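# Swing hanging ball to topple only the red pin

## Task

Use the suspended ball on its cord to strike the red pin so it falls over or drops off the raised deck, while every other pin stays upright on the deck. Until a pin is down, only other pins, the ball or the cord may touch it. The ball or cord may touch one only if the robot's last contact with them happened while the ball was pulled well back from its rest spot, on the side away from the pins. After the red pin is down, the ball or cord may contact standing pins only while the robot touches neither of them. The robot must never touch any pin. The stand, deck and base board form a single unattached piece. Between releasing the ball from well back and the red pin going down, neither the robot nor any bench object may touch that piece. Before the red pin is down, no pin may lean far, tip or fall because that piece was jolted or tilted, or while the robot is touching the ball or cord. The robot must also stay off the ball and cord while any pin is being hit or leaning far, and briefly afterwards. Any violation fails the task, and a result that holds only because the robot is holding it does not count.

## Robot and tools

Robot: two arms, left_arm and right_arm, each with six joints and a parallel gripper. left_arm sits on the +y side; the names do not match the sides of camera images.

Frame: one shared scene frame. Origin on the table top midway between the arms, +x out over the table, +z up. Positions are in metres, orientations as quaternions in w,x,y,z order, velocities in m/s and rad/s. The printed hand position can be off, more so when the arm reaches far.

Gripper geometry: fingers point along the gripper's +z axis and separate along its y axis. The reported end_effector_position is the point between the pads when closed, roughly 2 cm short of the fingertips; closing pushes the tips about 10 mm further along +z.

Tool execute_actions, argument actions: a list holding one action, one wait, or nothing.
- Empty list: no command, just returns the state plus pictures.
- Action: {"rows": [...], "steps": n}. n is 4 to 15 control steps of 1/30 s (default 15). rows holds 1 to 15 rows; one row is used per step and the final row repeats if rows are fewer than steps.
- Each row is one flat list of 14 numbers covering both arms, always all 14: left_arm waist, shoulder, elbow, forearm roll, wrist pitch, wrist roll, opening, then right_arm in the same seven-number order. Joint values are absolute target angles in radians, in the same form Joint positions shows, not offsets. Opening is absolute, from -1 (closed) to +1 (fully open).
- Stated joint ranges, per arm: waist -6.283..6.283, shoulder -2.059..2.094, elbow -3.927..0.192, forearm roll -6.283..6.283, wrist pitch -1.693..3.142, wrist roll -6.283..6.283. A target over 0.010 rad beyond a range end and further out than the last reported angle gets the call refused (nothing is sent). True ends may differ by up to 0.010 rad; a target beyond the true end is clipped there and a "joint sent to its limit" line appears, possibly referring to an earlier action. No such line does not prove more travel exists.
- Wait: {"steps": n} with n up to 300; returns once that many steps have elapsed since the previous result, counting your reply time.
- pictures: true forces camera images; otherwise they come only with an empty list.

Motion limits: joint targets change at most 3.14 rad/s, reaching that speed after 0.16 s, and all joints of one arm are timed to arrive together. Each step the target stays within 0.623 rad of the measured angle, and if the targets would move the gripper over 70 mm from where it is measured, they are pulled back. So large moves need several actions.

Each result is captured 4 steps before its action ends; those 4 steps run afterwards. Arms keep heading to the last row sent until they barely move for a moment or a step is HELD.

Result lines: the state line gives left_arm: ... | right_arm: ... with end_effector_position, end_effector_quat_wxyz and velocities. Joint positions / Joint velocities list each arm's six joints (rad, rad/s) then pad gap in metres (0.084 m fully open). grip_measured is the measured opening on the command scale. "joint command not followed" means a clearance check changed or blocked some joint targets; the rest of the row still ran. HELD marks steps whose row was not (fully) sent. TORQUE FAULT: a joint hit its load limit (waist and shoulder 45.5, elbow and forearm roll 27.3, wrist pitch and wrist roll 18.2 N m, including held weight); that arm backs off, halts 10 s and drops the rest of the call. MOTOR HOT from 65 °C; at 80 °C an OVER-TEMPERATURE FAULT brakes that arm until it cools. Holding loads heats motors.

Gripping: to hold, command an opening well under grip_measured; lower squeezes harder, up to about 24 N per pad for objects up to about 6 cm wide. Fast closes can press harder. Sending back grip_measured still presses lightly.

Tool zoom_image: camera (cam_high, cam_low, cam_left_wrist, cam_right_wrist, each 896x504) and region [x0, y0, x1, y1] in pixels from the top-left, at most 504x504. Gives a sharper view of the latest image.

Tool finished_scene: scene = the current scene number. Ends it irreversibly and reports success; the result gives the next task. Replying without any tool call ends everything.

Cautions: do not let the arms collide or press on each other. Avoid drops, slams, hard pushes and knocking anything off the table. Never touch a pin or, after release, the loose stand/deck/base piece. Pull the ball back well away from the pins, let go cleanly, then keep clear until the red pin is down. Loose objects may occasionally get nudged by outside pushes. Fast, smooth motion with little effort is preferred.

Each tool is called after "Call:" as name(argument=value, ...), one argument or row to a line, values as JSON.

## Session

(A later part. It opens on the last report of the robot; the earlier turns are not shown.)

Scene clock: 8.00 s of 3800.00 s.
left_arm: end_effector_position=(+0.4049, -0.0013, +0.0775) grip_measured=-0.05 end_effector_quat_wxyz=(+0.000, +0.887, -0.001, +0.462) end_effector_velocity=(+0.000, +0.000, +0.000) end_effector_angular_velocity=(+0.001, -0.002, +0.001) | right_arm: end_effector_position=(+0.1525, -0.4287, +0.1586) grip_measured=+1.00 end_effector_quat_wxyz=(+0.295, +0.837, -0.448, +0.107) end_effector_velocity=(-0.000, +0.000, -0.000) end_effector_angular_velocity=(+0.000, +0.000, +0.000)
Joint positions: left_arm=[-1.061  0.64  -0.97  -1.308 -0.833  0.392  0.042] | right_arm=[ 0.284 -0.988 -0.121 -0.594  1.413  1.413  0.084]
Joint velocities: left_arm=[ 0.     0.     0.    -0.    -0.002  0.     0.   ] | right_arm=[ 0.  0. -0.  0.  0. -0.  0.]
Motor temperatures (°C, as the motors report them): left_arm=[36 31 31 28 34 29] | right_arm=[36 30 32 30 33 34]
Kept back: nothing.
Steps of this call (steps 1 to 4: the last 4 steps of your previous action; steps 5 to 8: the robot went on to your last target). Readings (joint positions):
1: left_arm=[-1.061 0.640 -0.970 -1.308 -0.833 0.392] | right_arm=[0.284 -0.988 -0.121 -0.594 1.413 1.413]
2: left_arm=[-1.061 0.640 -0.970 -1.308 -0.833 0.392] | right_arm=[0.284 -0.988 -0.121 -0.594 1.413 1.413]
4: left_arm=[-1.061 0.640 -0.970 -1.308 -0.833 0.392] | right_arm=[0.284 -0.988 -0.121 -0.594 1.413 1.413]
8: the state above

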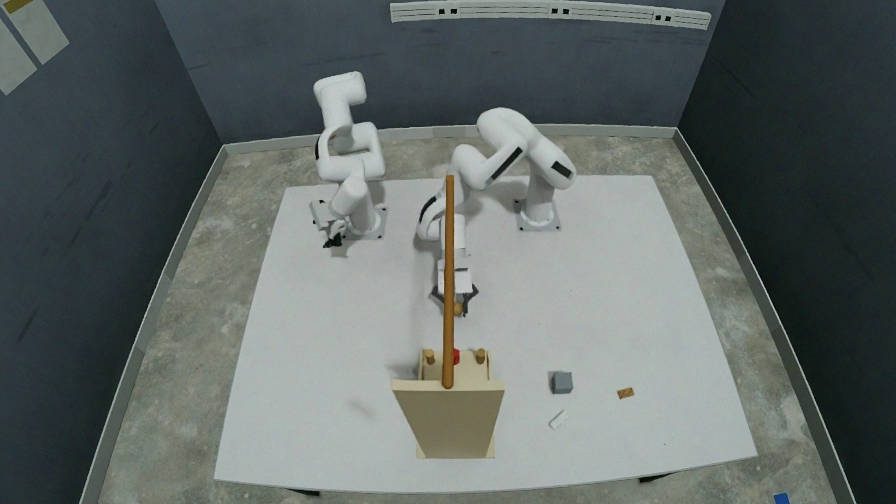

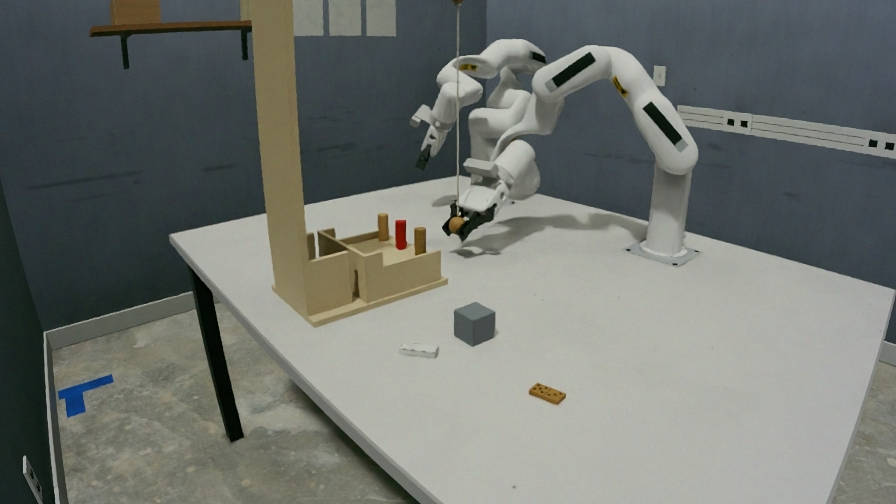

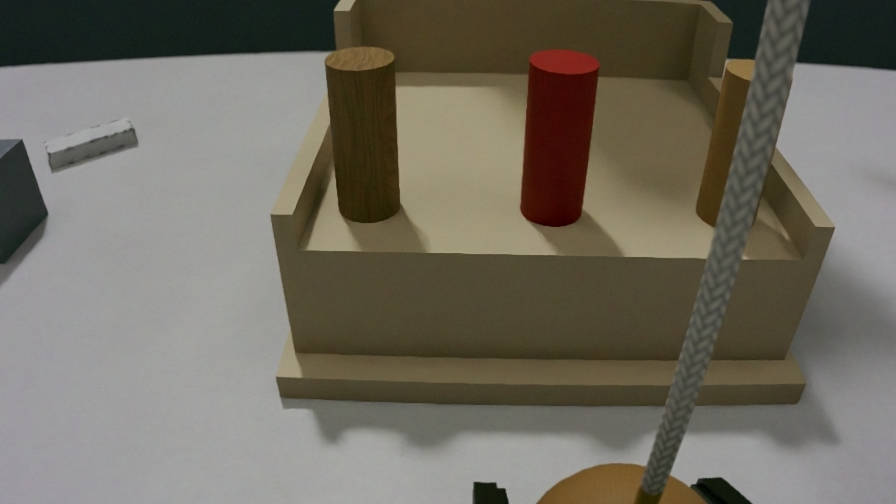

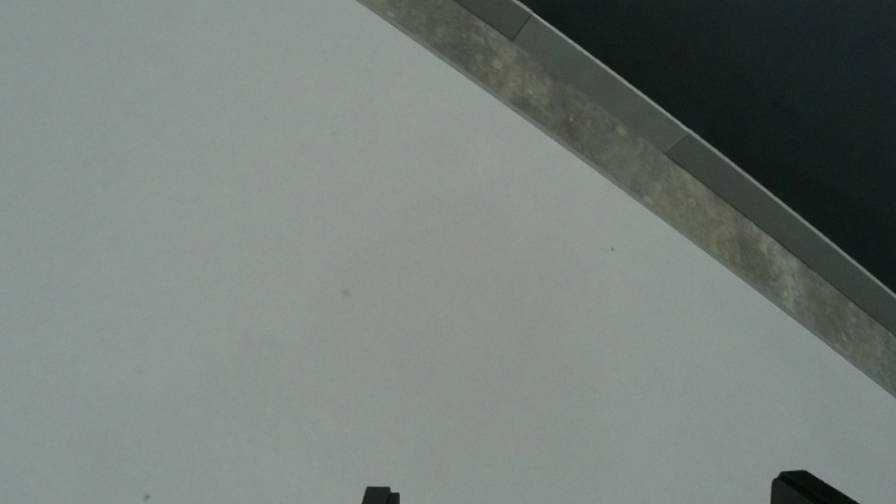

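Call:
execute_actions(
  actions=[
    {"rows":[[-1.083,0.627,-0.951,-1.327,-0.84,0.389,-0.4,0.284,-0.988,-0.121,-0.594,1.413,1.413,1],[-1.105,0.614,-0.932,-1.346,-0.848,0.385,-0.4,0.284,-0.988,-0.121,-0.594,1.413,1.413,1],[-1.128,0.6,-0.912,-1.365,-0.855,0.381,-0.4,0.284,-0.988,-0.121,-0.594,1.413,1.413,1],[-1.15,0.587,-0.893,-1.384,-0.863,0.378,-0.4,0.284,-0.988,-0.121,-0.594,1.413,1.413,1],[-1.172,0.574,-0.874,-1.403,-0.87,0.374,-0.4,0.284,-0.988,-0.121,-0.594,1.413,1.413,1],[-1.194,0.561,-0.855,-1.422,-0.878,0.37,-0.4,0.284,-0.988,-0.121,-0.594,1.413,1.413,1],[-1.217,0.548,-0.836,-1.441,-0.885,0.367,-0.4,0.284,-0.988,-0.121,-0.594,1.413,1.413,1],[-1.239,0.535,-0.817,-1.46,-0.893,0.364,-0.4,0.284,-0.988,-0.121,-0.594,1.413,1.413,1]],"steps":15},
  ],
)

Call:
execute_actions(
  actions=[],
)

Scene clock: 8.70 s of 3800.00 s.
left_arm: end_effector_position=(+0.3300, +0.0025, +0.0896) grip_measured=-0.05 end_effector_quat_wxyz=(-0.005, +0.888, -0.005, +0.459) end_effector_velocity=(-0.058, +0.013, +0.010) end_effector_angular_velocity=(+0.018, -0.000, +0.005) | right_arm: end_effector_position=(+0.1525, -0.4287, +0.1586) grip_measured=+1.00 end_effector_quat_wxyz=(+0.295, +0.837, -0.448, +0.107) end_effector_velocity=(-0.000, -0.000, -0.000) end_effector_angular_velocity=(-0.001, +0.001, -0.001)
Joint positions: left_arm=[-1.236  0.538 -0.821 -1.455 -0.891  0.365  0.042] | right_arm=[ 0.284 -0.988 -0.121 -0.594  1.413  1.413  0.084]
Joint velocities: left_arm=[-0.142 -0.082  0.122 -0.125 -0.049 -0.022 -0.   ] | right_arm=[-0.    -0.     0.    -0.     0.001 -0.    -0.   ]
Motor temperatures (°C, as the motors report them): left_arm=[36 31 31 28 34 29] | right_arm=[36 30 32 30 33 34]
Steps of this call (steps 1 to 10: the robot went on to your last target; steps 11 to 21: the first 11 steps of this action). Readings (joint positions):
11: left_arm=[-1.062 0.640 -0.969 -1.309 -0.833 0.392] | right_arm=[0.284 -0.988 -0.121 -0.594 1.413 1.413]
12: left_arm=[-1.068 0.636 -0.963 -1.316 -0.836 0.391] | right_arm=[0.284 -0.988 -0.121 -0.594 1.413 1.413]
14: left_arm=[-1.100 0.616 -0.934 -1.344 -0.846 0.385] | right_arm=[0.284 -0.988 -0.121 -0.594 1.413 1.413]
18: left_arm=[-1.189 0.565 -0.860 -1.417 -0.875 0.371] | right_arm=[0.284 -0.988 -0.121 -0.594 1.413 1.413]
21: the state above

Scene clock: 8.83 s of 3800.00 s.
left_arm: end_effector_position=(+0.3289, +0.0037, +0.0899) grip_measured=-0.05 end_effector_quat_wxyz=(-0.006, +0.888, -0.004, +0.459) end_effector_velocity=(+0.003, +0.004, -0.001) end_effector_angular_velocity=(+0.000, +0.000, +0.013) | right_arm: end_effector_position=(+0.1525, -0.4287, +0.1586) grip_measured=+1.00 end_effector_quat_wxyz=(+0.295, +0.837, -0.448, +0.107) end_effector_velocity=(-0.000, +0.000, +0.000) end_effector_angular_velocity=(-0.000, +0.000, +0.000)
Joint positions: left_arm=[-1.238  0.535 -0.818 -1.459 -0.893  0.364  0.042] | right_arm=[ 0.284 -0.988 -0.121 -0.594  1.413  1.413  0.084]
Joint velocities: left_arm=[ 0.009  0.002 -0.    -0.004 -0.001 -0.001  0.   ] | right_arm=[ 0.001  0.    -0.    -0.     0.001  0.    -0.   ]
Motor temperatures (°C, as the motors report them): left_arm=[36 31 31 28 34 29] | right_arm=[36 30 32 30 33 34]
Kept back: nothing.
Steps of this call (steps 1 to 4: the last 4 steps of your previous action). Readings (joint positions):
1: left_arm=[-1.239 0.536 -0.818 -1.458 -0.892 0.365] | right_arm=[0.284 -0.988 -0.121 -0.594 1.413 1.413]
2: left_arm=[-1.239 0.535 -0.818 -1.459 -0.892 0.364] | right_arm=[0.284 -0.988 -0.121 -0.594 1.413 1.413]
4: the state above

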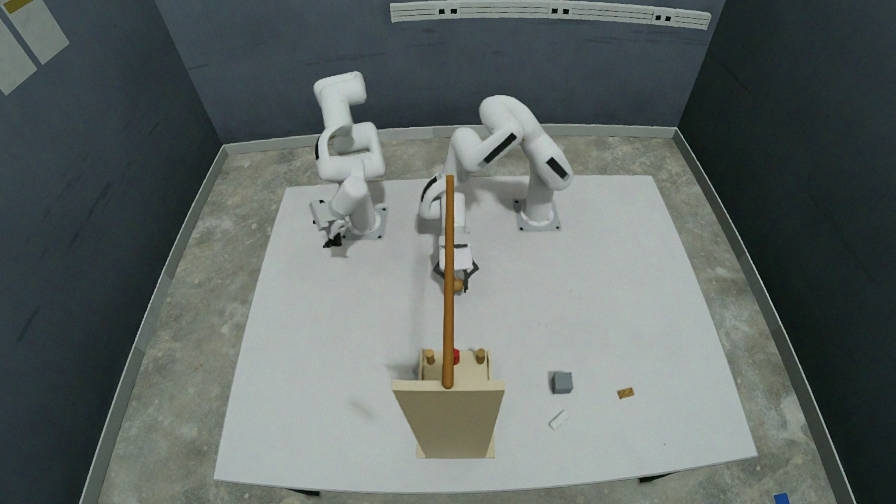

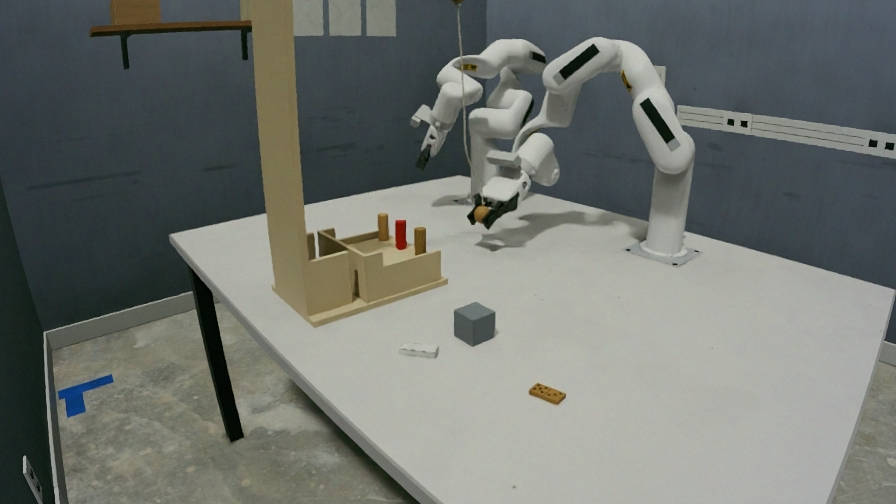

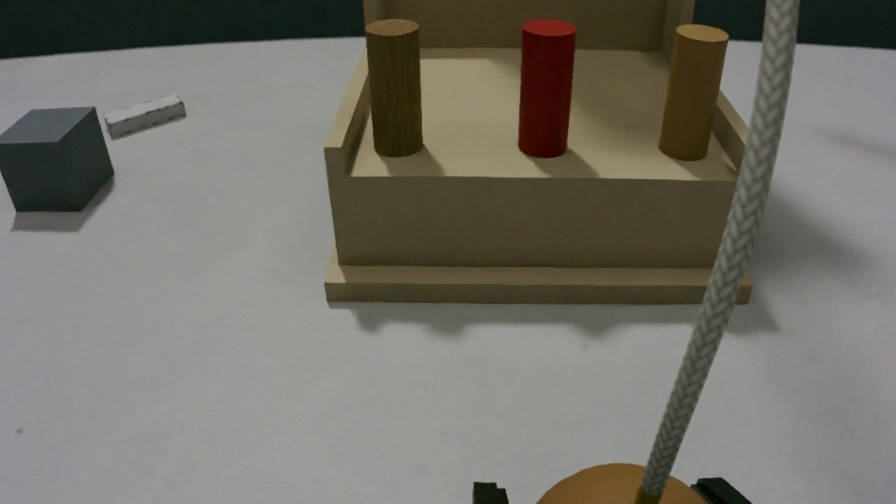

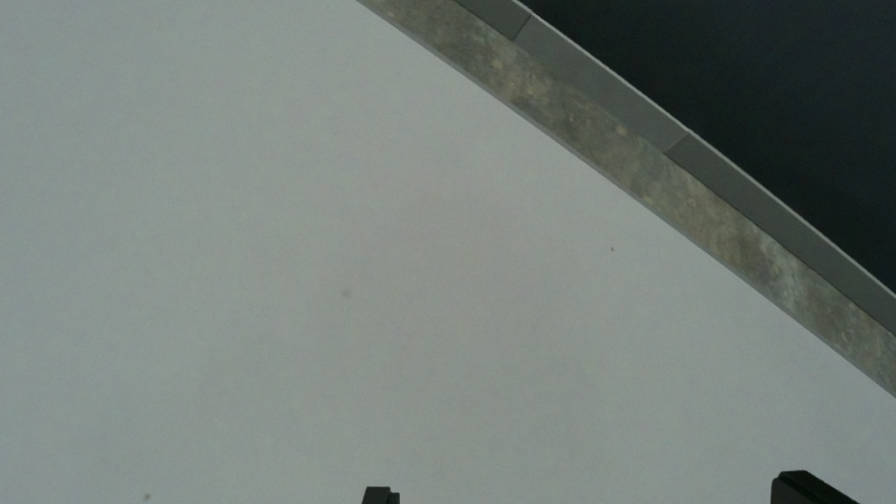

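Flexible cord. Continue.

Call:
execute_actions(
  actions=[
    {"rows":[[-1.277,0.52,-0.807,-1.498,-0.905,0.367,-0.4,0.284,-0.988,-0.121,-0.594,1.413,1.413,1],[-1.315,0.505,-0.797,-1.536,-0.917,0.37,-0.4,0.284,-0.988,-0.121,-0.594,1.413,1.413,1],[-1.354,0.49,-0.787,-1.574,-0.929,0.373,-0.4,0.284,-0.988,-0.121,-0.594,1.413,1.413,1],[-1.392,0.475,-0.777,-1.612,-0.941,0.376,-0.4,0.284,-0.988,-0.121,-0.594,1.413,1.413,1],[-1.43,0.46,-0.767,-1.65,-0.953,0.379,-0.4,0.284,-0.988,-0.121,-0.594,1.413,1.413,1],[-1.468,0.445,-0.757,-1.688,-0.965,0.382,-0.4,0.284,-0.988,-0.121,-0.594,1.413,1.413,1],[-1.506,0.43,-0.747,-1.726,-0.977,0.385,-0.4,0.284,-0.988,-0.121,-0.594,1.413,1.413,1],[-1.545,0.415,-0.737,-1.764,-0.989,0.388,-0.4,0.284,-0.988,-0.121,-0.594,1.413,1.413,1],[-1.583,0.4,-0.727,-1.802,-1.001,0.391,-0.4,0.284,-0.988,-0.121,-0.594,1.413,1.413,1],[-1.621,0.385,-0.7175,-1.84,-1.013,0.394,-0.4,0.284,-0.988,-0.121,-0.594,1.413,1.413,1]],"steps":15},
  ],
)

Call:
execute_actions(
  actions=[
    {"steps":14},
  ],
  pictures=true,
)

Call:
zoom_image(
  camera="cam_high",
  region=[380, 170, 540, 380],
)

Scene clock: 9.50 s of 3800.00 s.
left_arm: end_effector_position=(+0.2155, -0.0002, +0.1205) grip_measured=-0.05 end_effector_quat_wxyz=(+0.001, +0.887, -0.001, +0.462) end_effector_velocity=(-0.378, +0.058, +0.086) end_effector_angular_velocity=(-0.004, +0.026, -0.015) | right_arm: end_effector_position=(+0.1525, -0.4287, +0.1586) grip_measured=+1.00 end_effector_quat_wxyz=(+0.295, +0.837, -0.448, +0.107) end_effector_velocity=(-0.000, -0.000, -0.000) end_effector_angular_velocity=(-0.001, +0.002, -0.001)
Joint positions: left_arm=[-1.559  0.41  -0.734 -1.776 -0.993  0.389  0.042] | right_arm=[ 0.284 -0.988 -0.121 -0.594  1.413  1.413  0.084]
Joint velocities: left_arm=[-1.085 -0.426  0.286 -1.068 -0.338  0.083  0.   ] | right_arm=[-0.    -0.     0.     0.     0.002 -0.    -0.   ]
Motor temperatures (°C, as the motors report them): left_arm=[36 31 31 28 34 29] | right_arm=[36 30 32 30 33 34]
Steps of this call (steps 1 to 9: the robot went on to your last target; steps 10 to 20: the first 11 steps of this action). Readings (joint positions):
10: left_arm=[-1.239 0.535 -0.817 -1.461 -0.893 0.364] | right_arm=[0.284 -0.988 -0.121 -0.594 1.413 1.413]
11: left_arm=[-1.247 0.532 -0.815 -1.470 -0.896 0.365] | right_arm=[0.284 -0.988 -0.121 -0.594 1.413 1.413]
13: left_arm=[-1.297 0.512 -0.801 -1.521 -0.912 0.369] | right_arm=[0.284 -0.988 -0.121 -0.594 1.413 1.413]
17: left_arm=[-1.445 0.454 -0.764 -1.664 -0.958 0.380] | right_arm=[0.284 -0.988 -0.121 -0.594 1.413 1.413]
20: the state above

Scene clock: 9.97 s of 3800.00 s.
left_arm: end_effector_position=(+0.1943, +0.0047, +0.1254) grip_measured=-0.05 end_effector_quat_wxyz=(+0.000, +0.887, -0.000, +0.462) end_effector_velocity=(-0.002, -0.000, +0.001) end_effector_angular_velocity=(+0.000, -0.004, -0.001) | right_arm: end_effector_position=(+0.1525, -0.4287, +0.1586) grip_measured=+1.00 end_effector_quat_wxyz=(+0.295, +0.837, -0.448, +0.107) end_effector_velocity=(+0.000, +0.000, +0.000) end_effector_angular_velocity=(-0.000, -0.000, +0.000)
Joint positions: left_arm=[-1.62   0.385 -0.718 -1.84  -1.014  0.394  0.042] | right_arm=[ 0.284 -0.988 -0.121 -0.594  1.413  1.413  0.084]
Joint velocities: left_arm=[-0.006 -0.001  0.    -0.003 -0.005 -0.    -0.   ] | right_arm=[ 0.  0. -0. -0. -0.  0. -0.]
Motor temperatures (°C, as the motors report them): left_arm=[36 31 31 28 34 29] | right_arm=[36 30 32 30 33 34]
Kept back: nothing.
Steps of this call (steps 1 to 4: the last 4 steps of your previous action; steps 5 to 14: the robot went on to your last target). Readings (joint positions):
1: left_arm=[-1.591 0.397 -0.726 -1.807 -1.003 0.391] | right_arm=[0.284 -0.988 -0.121 -0.594 1.413 1.413]
2: left_arm=[-1.610 0.389 -0.721 -1.825 -1.010 0.393] | right_arm=[0.284 -0.988 -0.121 -0.594 1.413 1.413]
4: left_arm=[-1.619 0.385 -0.719 -1.836 -1.014 0.394] | right_arm=[0.284 -0.988 -0.121 -0.594 1.413 1.413]
8: left_arm=[-1.619 0.385 -0.718 -1.839 -1.014 0.394] | right_arm=[0.284 -0.988 -0.121 -0.594 1.413 1.413]
14: the state above

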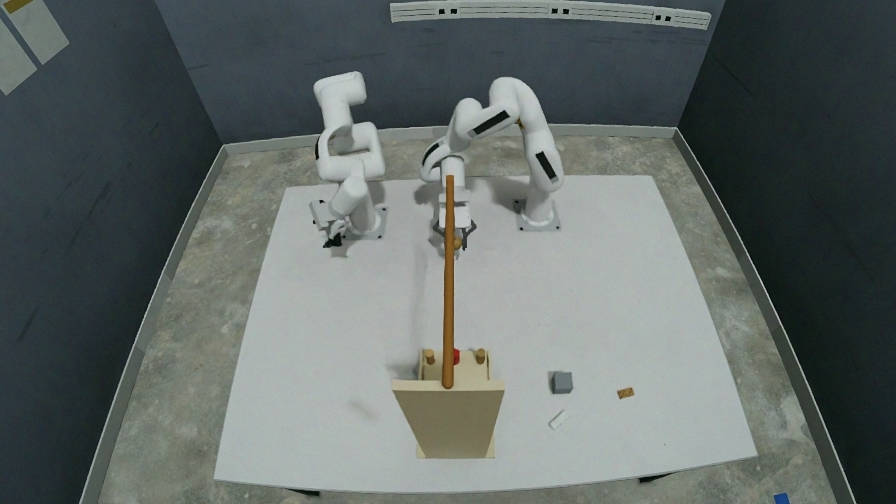

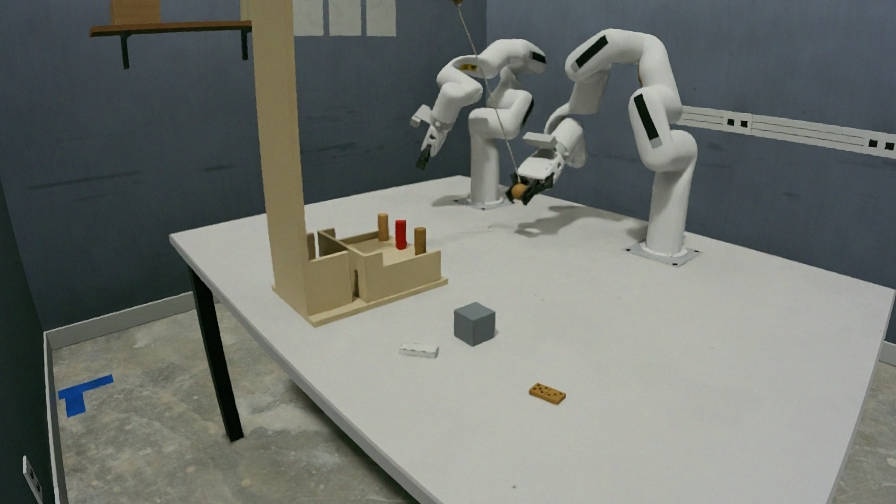

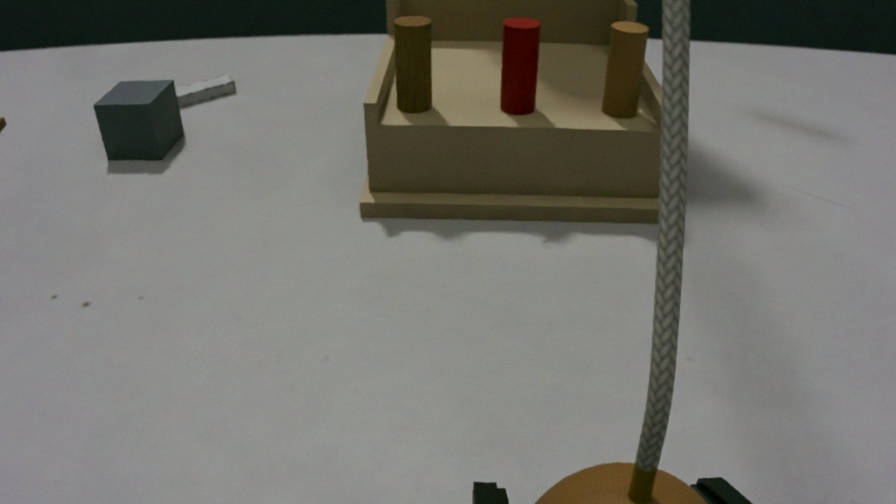

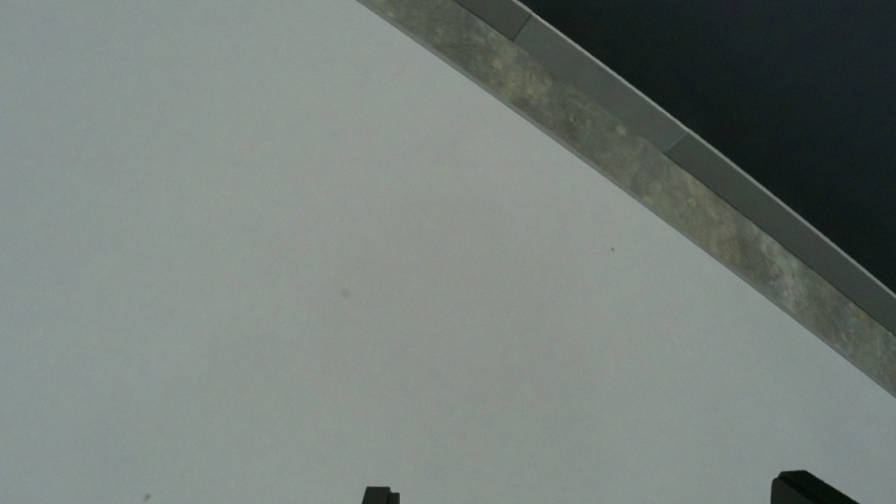

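Region (380, 170, 540, 380) of cam_high's 896x504 image, scaled by 2.400, with more detail than that image has; it fills the left 384 columns of this view, and the rest is white.

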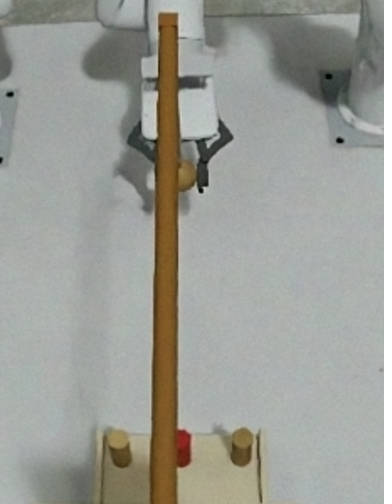

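Call:
execute_actions(
  actions=[
    {"rows":[[-1.621,0.385,-0.7175,-1.84,-1.013,0.394,1,0.284,-0.988,-0.121,-0.594,1.413,1.413,1]],"steps":9},
  ],
)

Call:
execute_actions(
  actions=[
    {"rows":[[-1.87,0.33,-0.68,-2.08,-1.07,0.4,1,0.284,-0.988,-0.121,-0.594,1.413,1.413,1]],"steps":15},
  ],
)

Call:
execute_actions(
  actions=[
    {"steps":60},
  ],
  pictures=true,
)

Scene clock: 10.30 s of 3800.00 s.
left_arm: end_effector_position=(+0.1937, +0.0049, +0.1244) grip_measured=+0.71 end_effector_quat_wxyz=(+0.000, +0.888, -0.001, +0.461) end_effector_velocity=(+0.001, -0.002, +0.004) end_effector_angular_velocity=(-0.007, -0.006, +0.001) | right_arm: end_effector_position=(+0.1525, -0.4287, +0.1586) grip_measured=+1.00 end_effector_quat_wxyz=(+0.295, +0.837, -0.448, +0.107) end_effector_velocity=(+0.000, +0.000, +0.000) end_effector_angular_velocity=(+0.000, -0.000, -0.000)
Joint positions: left_arm=[-1.621  0.386 -0.717 -1.84  -1.011  0.394  0.073] | right_arm=[ 0.284 -0.988 -0.121 -0.594  1.413  1.413  0.084]
Joint velocities: left_arm=[ 0.    -0.004 -0.005  0.002 -0.007 -0.     0.186] | right_arm=[-0.  0. -0.  0. -0. -0. -0.]
Motor temperatures (°C, as the motors report them): left_arm=[36 31 31 28 34 29] | right_arm=[36 30 32 30 33 34]
Steps of this call (steps 1 to 5: the robot went on to your last target; steps 6 to 10: the first 5 steps of this action). Readings (joint positions):
6: left_arm=[-1.621 0.385 -0.718 -1.840 -1.012 0.394] | right_arm=[0.284 -0.988 -0.121 -0.594 1.413 1.413]
7: left_arm=[-1.621 0.386 -0.717 -1.840 -1.011 0.394] | right_arm=[0.284 -0.988 -0.121 -0.594 1.413 1.413]
9: left_arm=[-1.621 0.386 -0.717 -1.841 -1.011 0.394] | right_arm=[0.284 -0.988 -0.121 -0.594 1.413 1.413]
10: the state above

Scene clock: 10.80 s of 3800.00 s.
left_arm: end_effector_position=(+0.1106, +0.0268, +0.1299) grip_measured=+1.00 end_effector_quat_wxyz=(-0.003, +0.894, -0.009, +0.449) end_effector_velocity=(+0.003, +0.010, -0.002) end_effector_angular_velocity=(+0.012, +0.001, +0.034) | right_arm: end_effector_position=(+0.1525, -0.4287, +0.1586) grip_measured=+1.00 end_effector_quat_wxyz=(+0.295, +0.837, -0.448, +0.107) end_effector_velocity=(-0.000, -0.000, +0.000) end_effector_angular_velocity=(-0.001, +0.001, -0.001)
Joint positions: left_arm=[-1.87   0.33  -0.68  -2.078 -1.07   0.4    0.084] | right_arm=[ 0.284 -0.988 -0.121 -0.594  1.413  1.413  0.084]
Joint velocities: left_arm=[ 0.012  0.002  0.007 -0.023 -0.004  0.001 -0.   ] | right_arm=[-0.    -0.    -0.    -0.001  0.002  0.     0.   ]
Motor temperatures (°C, as the motors report them): left_arm=[36 31 31 28 34 29] | right_arm=[36 30 32 30 33 34]
Steps of this call (steps 1 to 4: the last 4 steps of your previous action; steps 5 to 15: the first 11 steps of this action). Readings (joint positions):
5: left_arm=[-1.622 0.385 -0.717 -1.841 -1.012 0.394] | right_arm=[0.284 -0.988 -0.121 -0.594 1.413 1.413]
6: left_arm=[-1.630 0.383 -0.716 -1.850 -1.015 0.394] | right_arm=[0.284 -0.988 -0.121 -0.594 1.413 1.413]
8: left_arm=[-1.696 0.369 -0.706 -1.917 -1.031 0.396] | right_arm=[0.284 -0.988 -0.121 -0.594 1.413 1.413]
12: left_arm=[-1.860 0.333 -0.683 -2.065 -1.067 0.400] | right_arm=[0.284 -0.988 -0.121 -0.594 1.413 1.413]
15: the state above

Scene clock: 12.80 s of 3800.00 s.
left_arm: end_effector_position=(+0.1104, +0.0271, +0.1299) grip_measured=+1.00 end_effector_quat_wxyz=(-0.004, +0.894, -0.008, +0.449) end_effector_velocity=(-0.000, +0.000, -0.000) end_effector_angular_velocity=(-0.001, +0.001, +0.001) | right_arm: end_effector_position=(+0.1525, -0.4287, +0.1586) grip_measured=+1.00 end_effector_quat_wxyz=(+0.295, +0.837, -0.448, +0.107) end_effector_velocity=(-0.000, -0.000, -0.000) end_effector_angular_velocity=(-0.001, +0.001, -0.001)
Joint positions: left_arm=[-1.87   0.33  -0.68  -2.08  -1.07   0.4    0.084] | right_arm=[ 0.284 -0.988 -0.121 -0.594  1.413  1.413  0.084]
Joint velocities: left_arm=[-0.    -0.    -0.    -0.001  0.    -0.    -0.   ] | right_arm=[-0.     0.     0.     0.     0.002  0.    -0.   ]
Motor temperatures (°C, as the motors report them): left_arm=[36 31 31 28 34 29] | right_arm=[36 30 33 30 33 34]
Kept back: nothing.
Steps of this call (steps 1 to 4: the last 4 steps of your previous action; steps 5 to 15: the robot went on to your last target; steps 16 to 60: nothing new was sent). Readings (joint positions):
1: left_arm=[-1.869 0.330 -0.680 -2.079 -1.070 0.400] | right_arm=[0.284 -0.988 -0.121 -0.594 1.413 1.413]
2: left_arm=[-1.869 0.330 -0.680 -2.079 -1.070 0.400] | right_arm=[0.284 -0.988 -0.121 -0.594 1.413 1.413]
4: left_arm=[-1.869 0.330 -0.680 -2.079 -1.070 0.400] | right_arm=[0.284 -0.988 -0.121 -0.594 1.413 1.413]
8: left_arm=[-1.869 0.330 -0.680 -2.080 -1.070 0.400] | right_arm=[0.284 -0.988 -0.121 -0.594 1.413 1.413]
60: the state above
All arms were judged still, so your last target was given up. Only a new action makes them travel on or press farther. Fingers that are still opening or closing keep moving.

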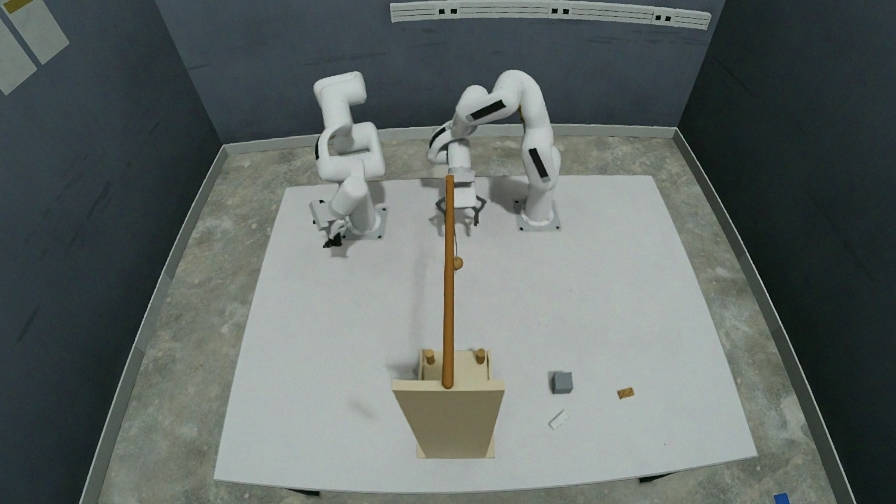

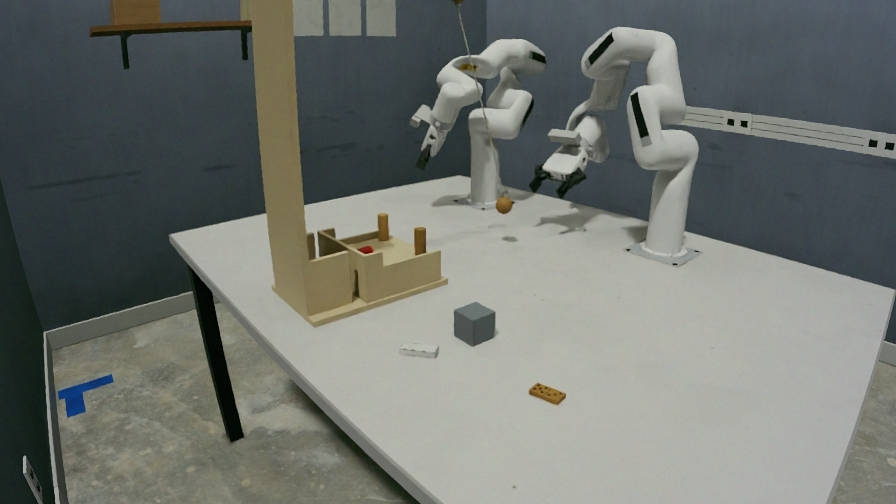

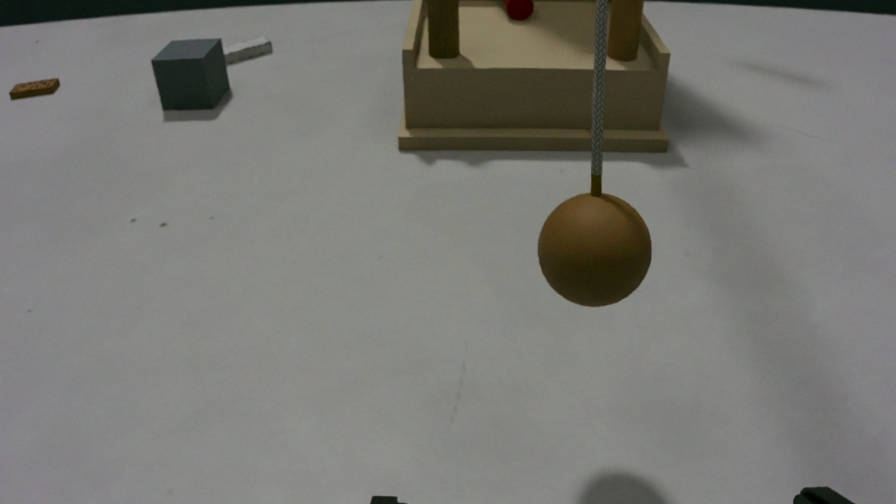

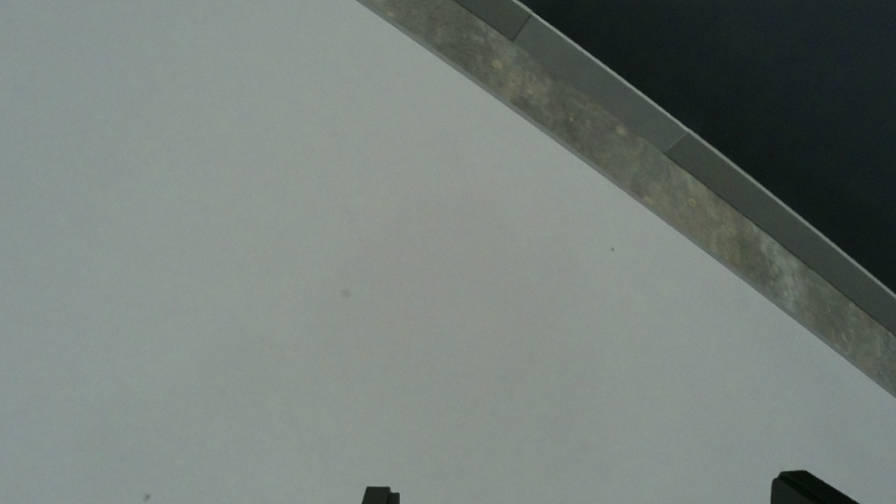

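Call:
finished_scene(
  scene=1,
)

The scene is finished: the task was done.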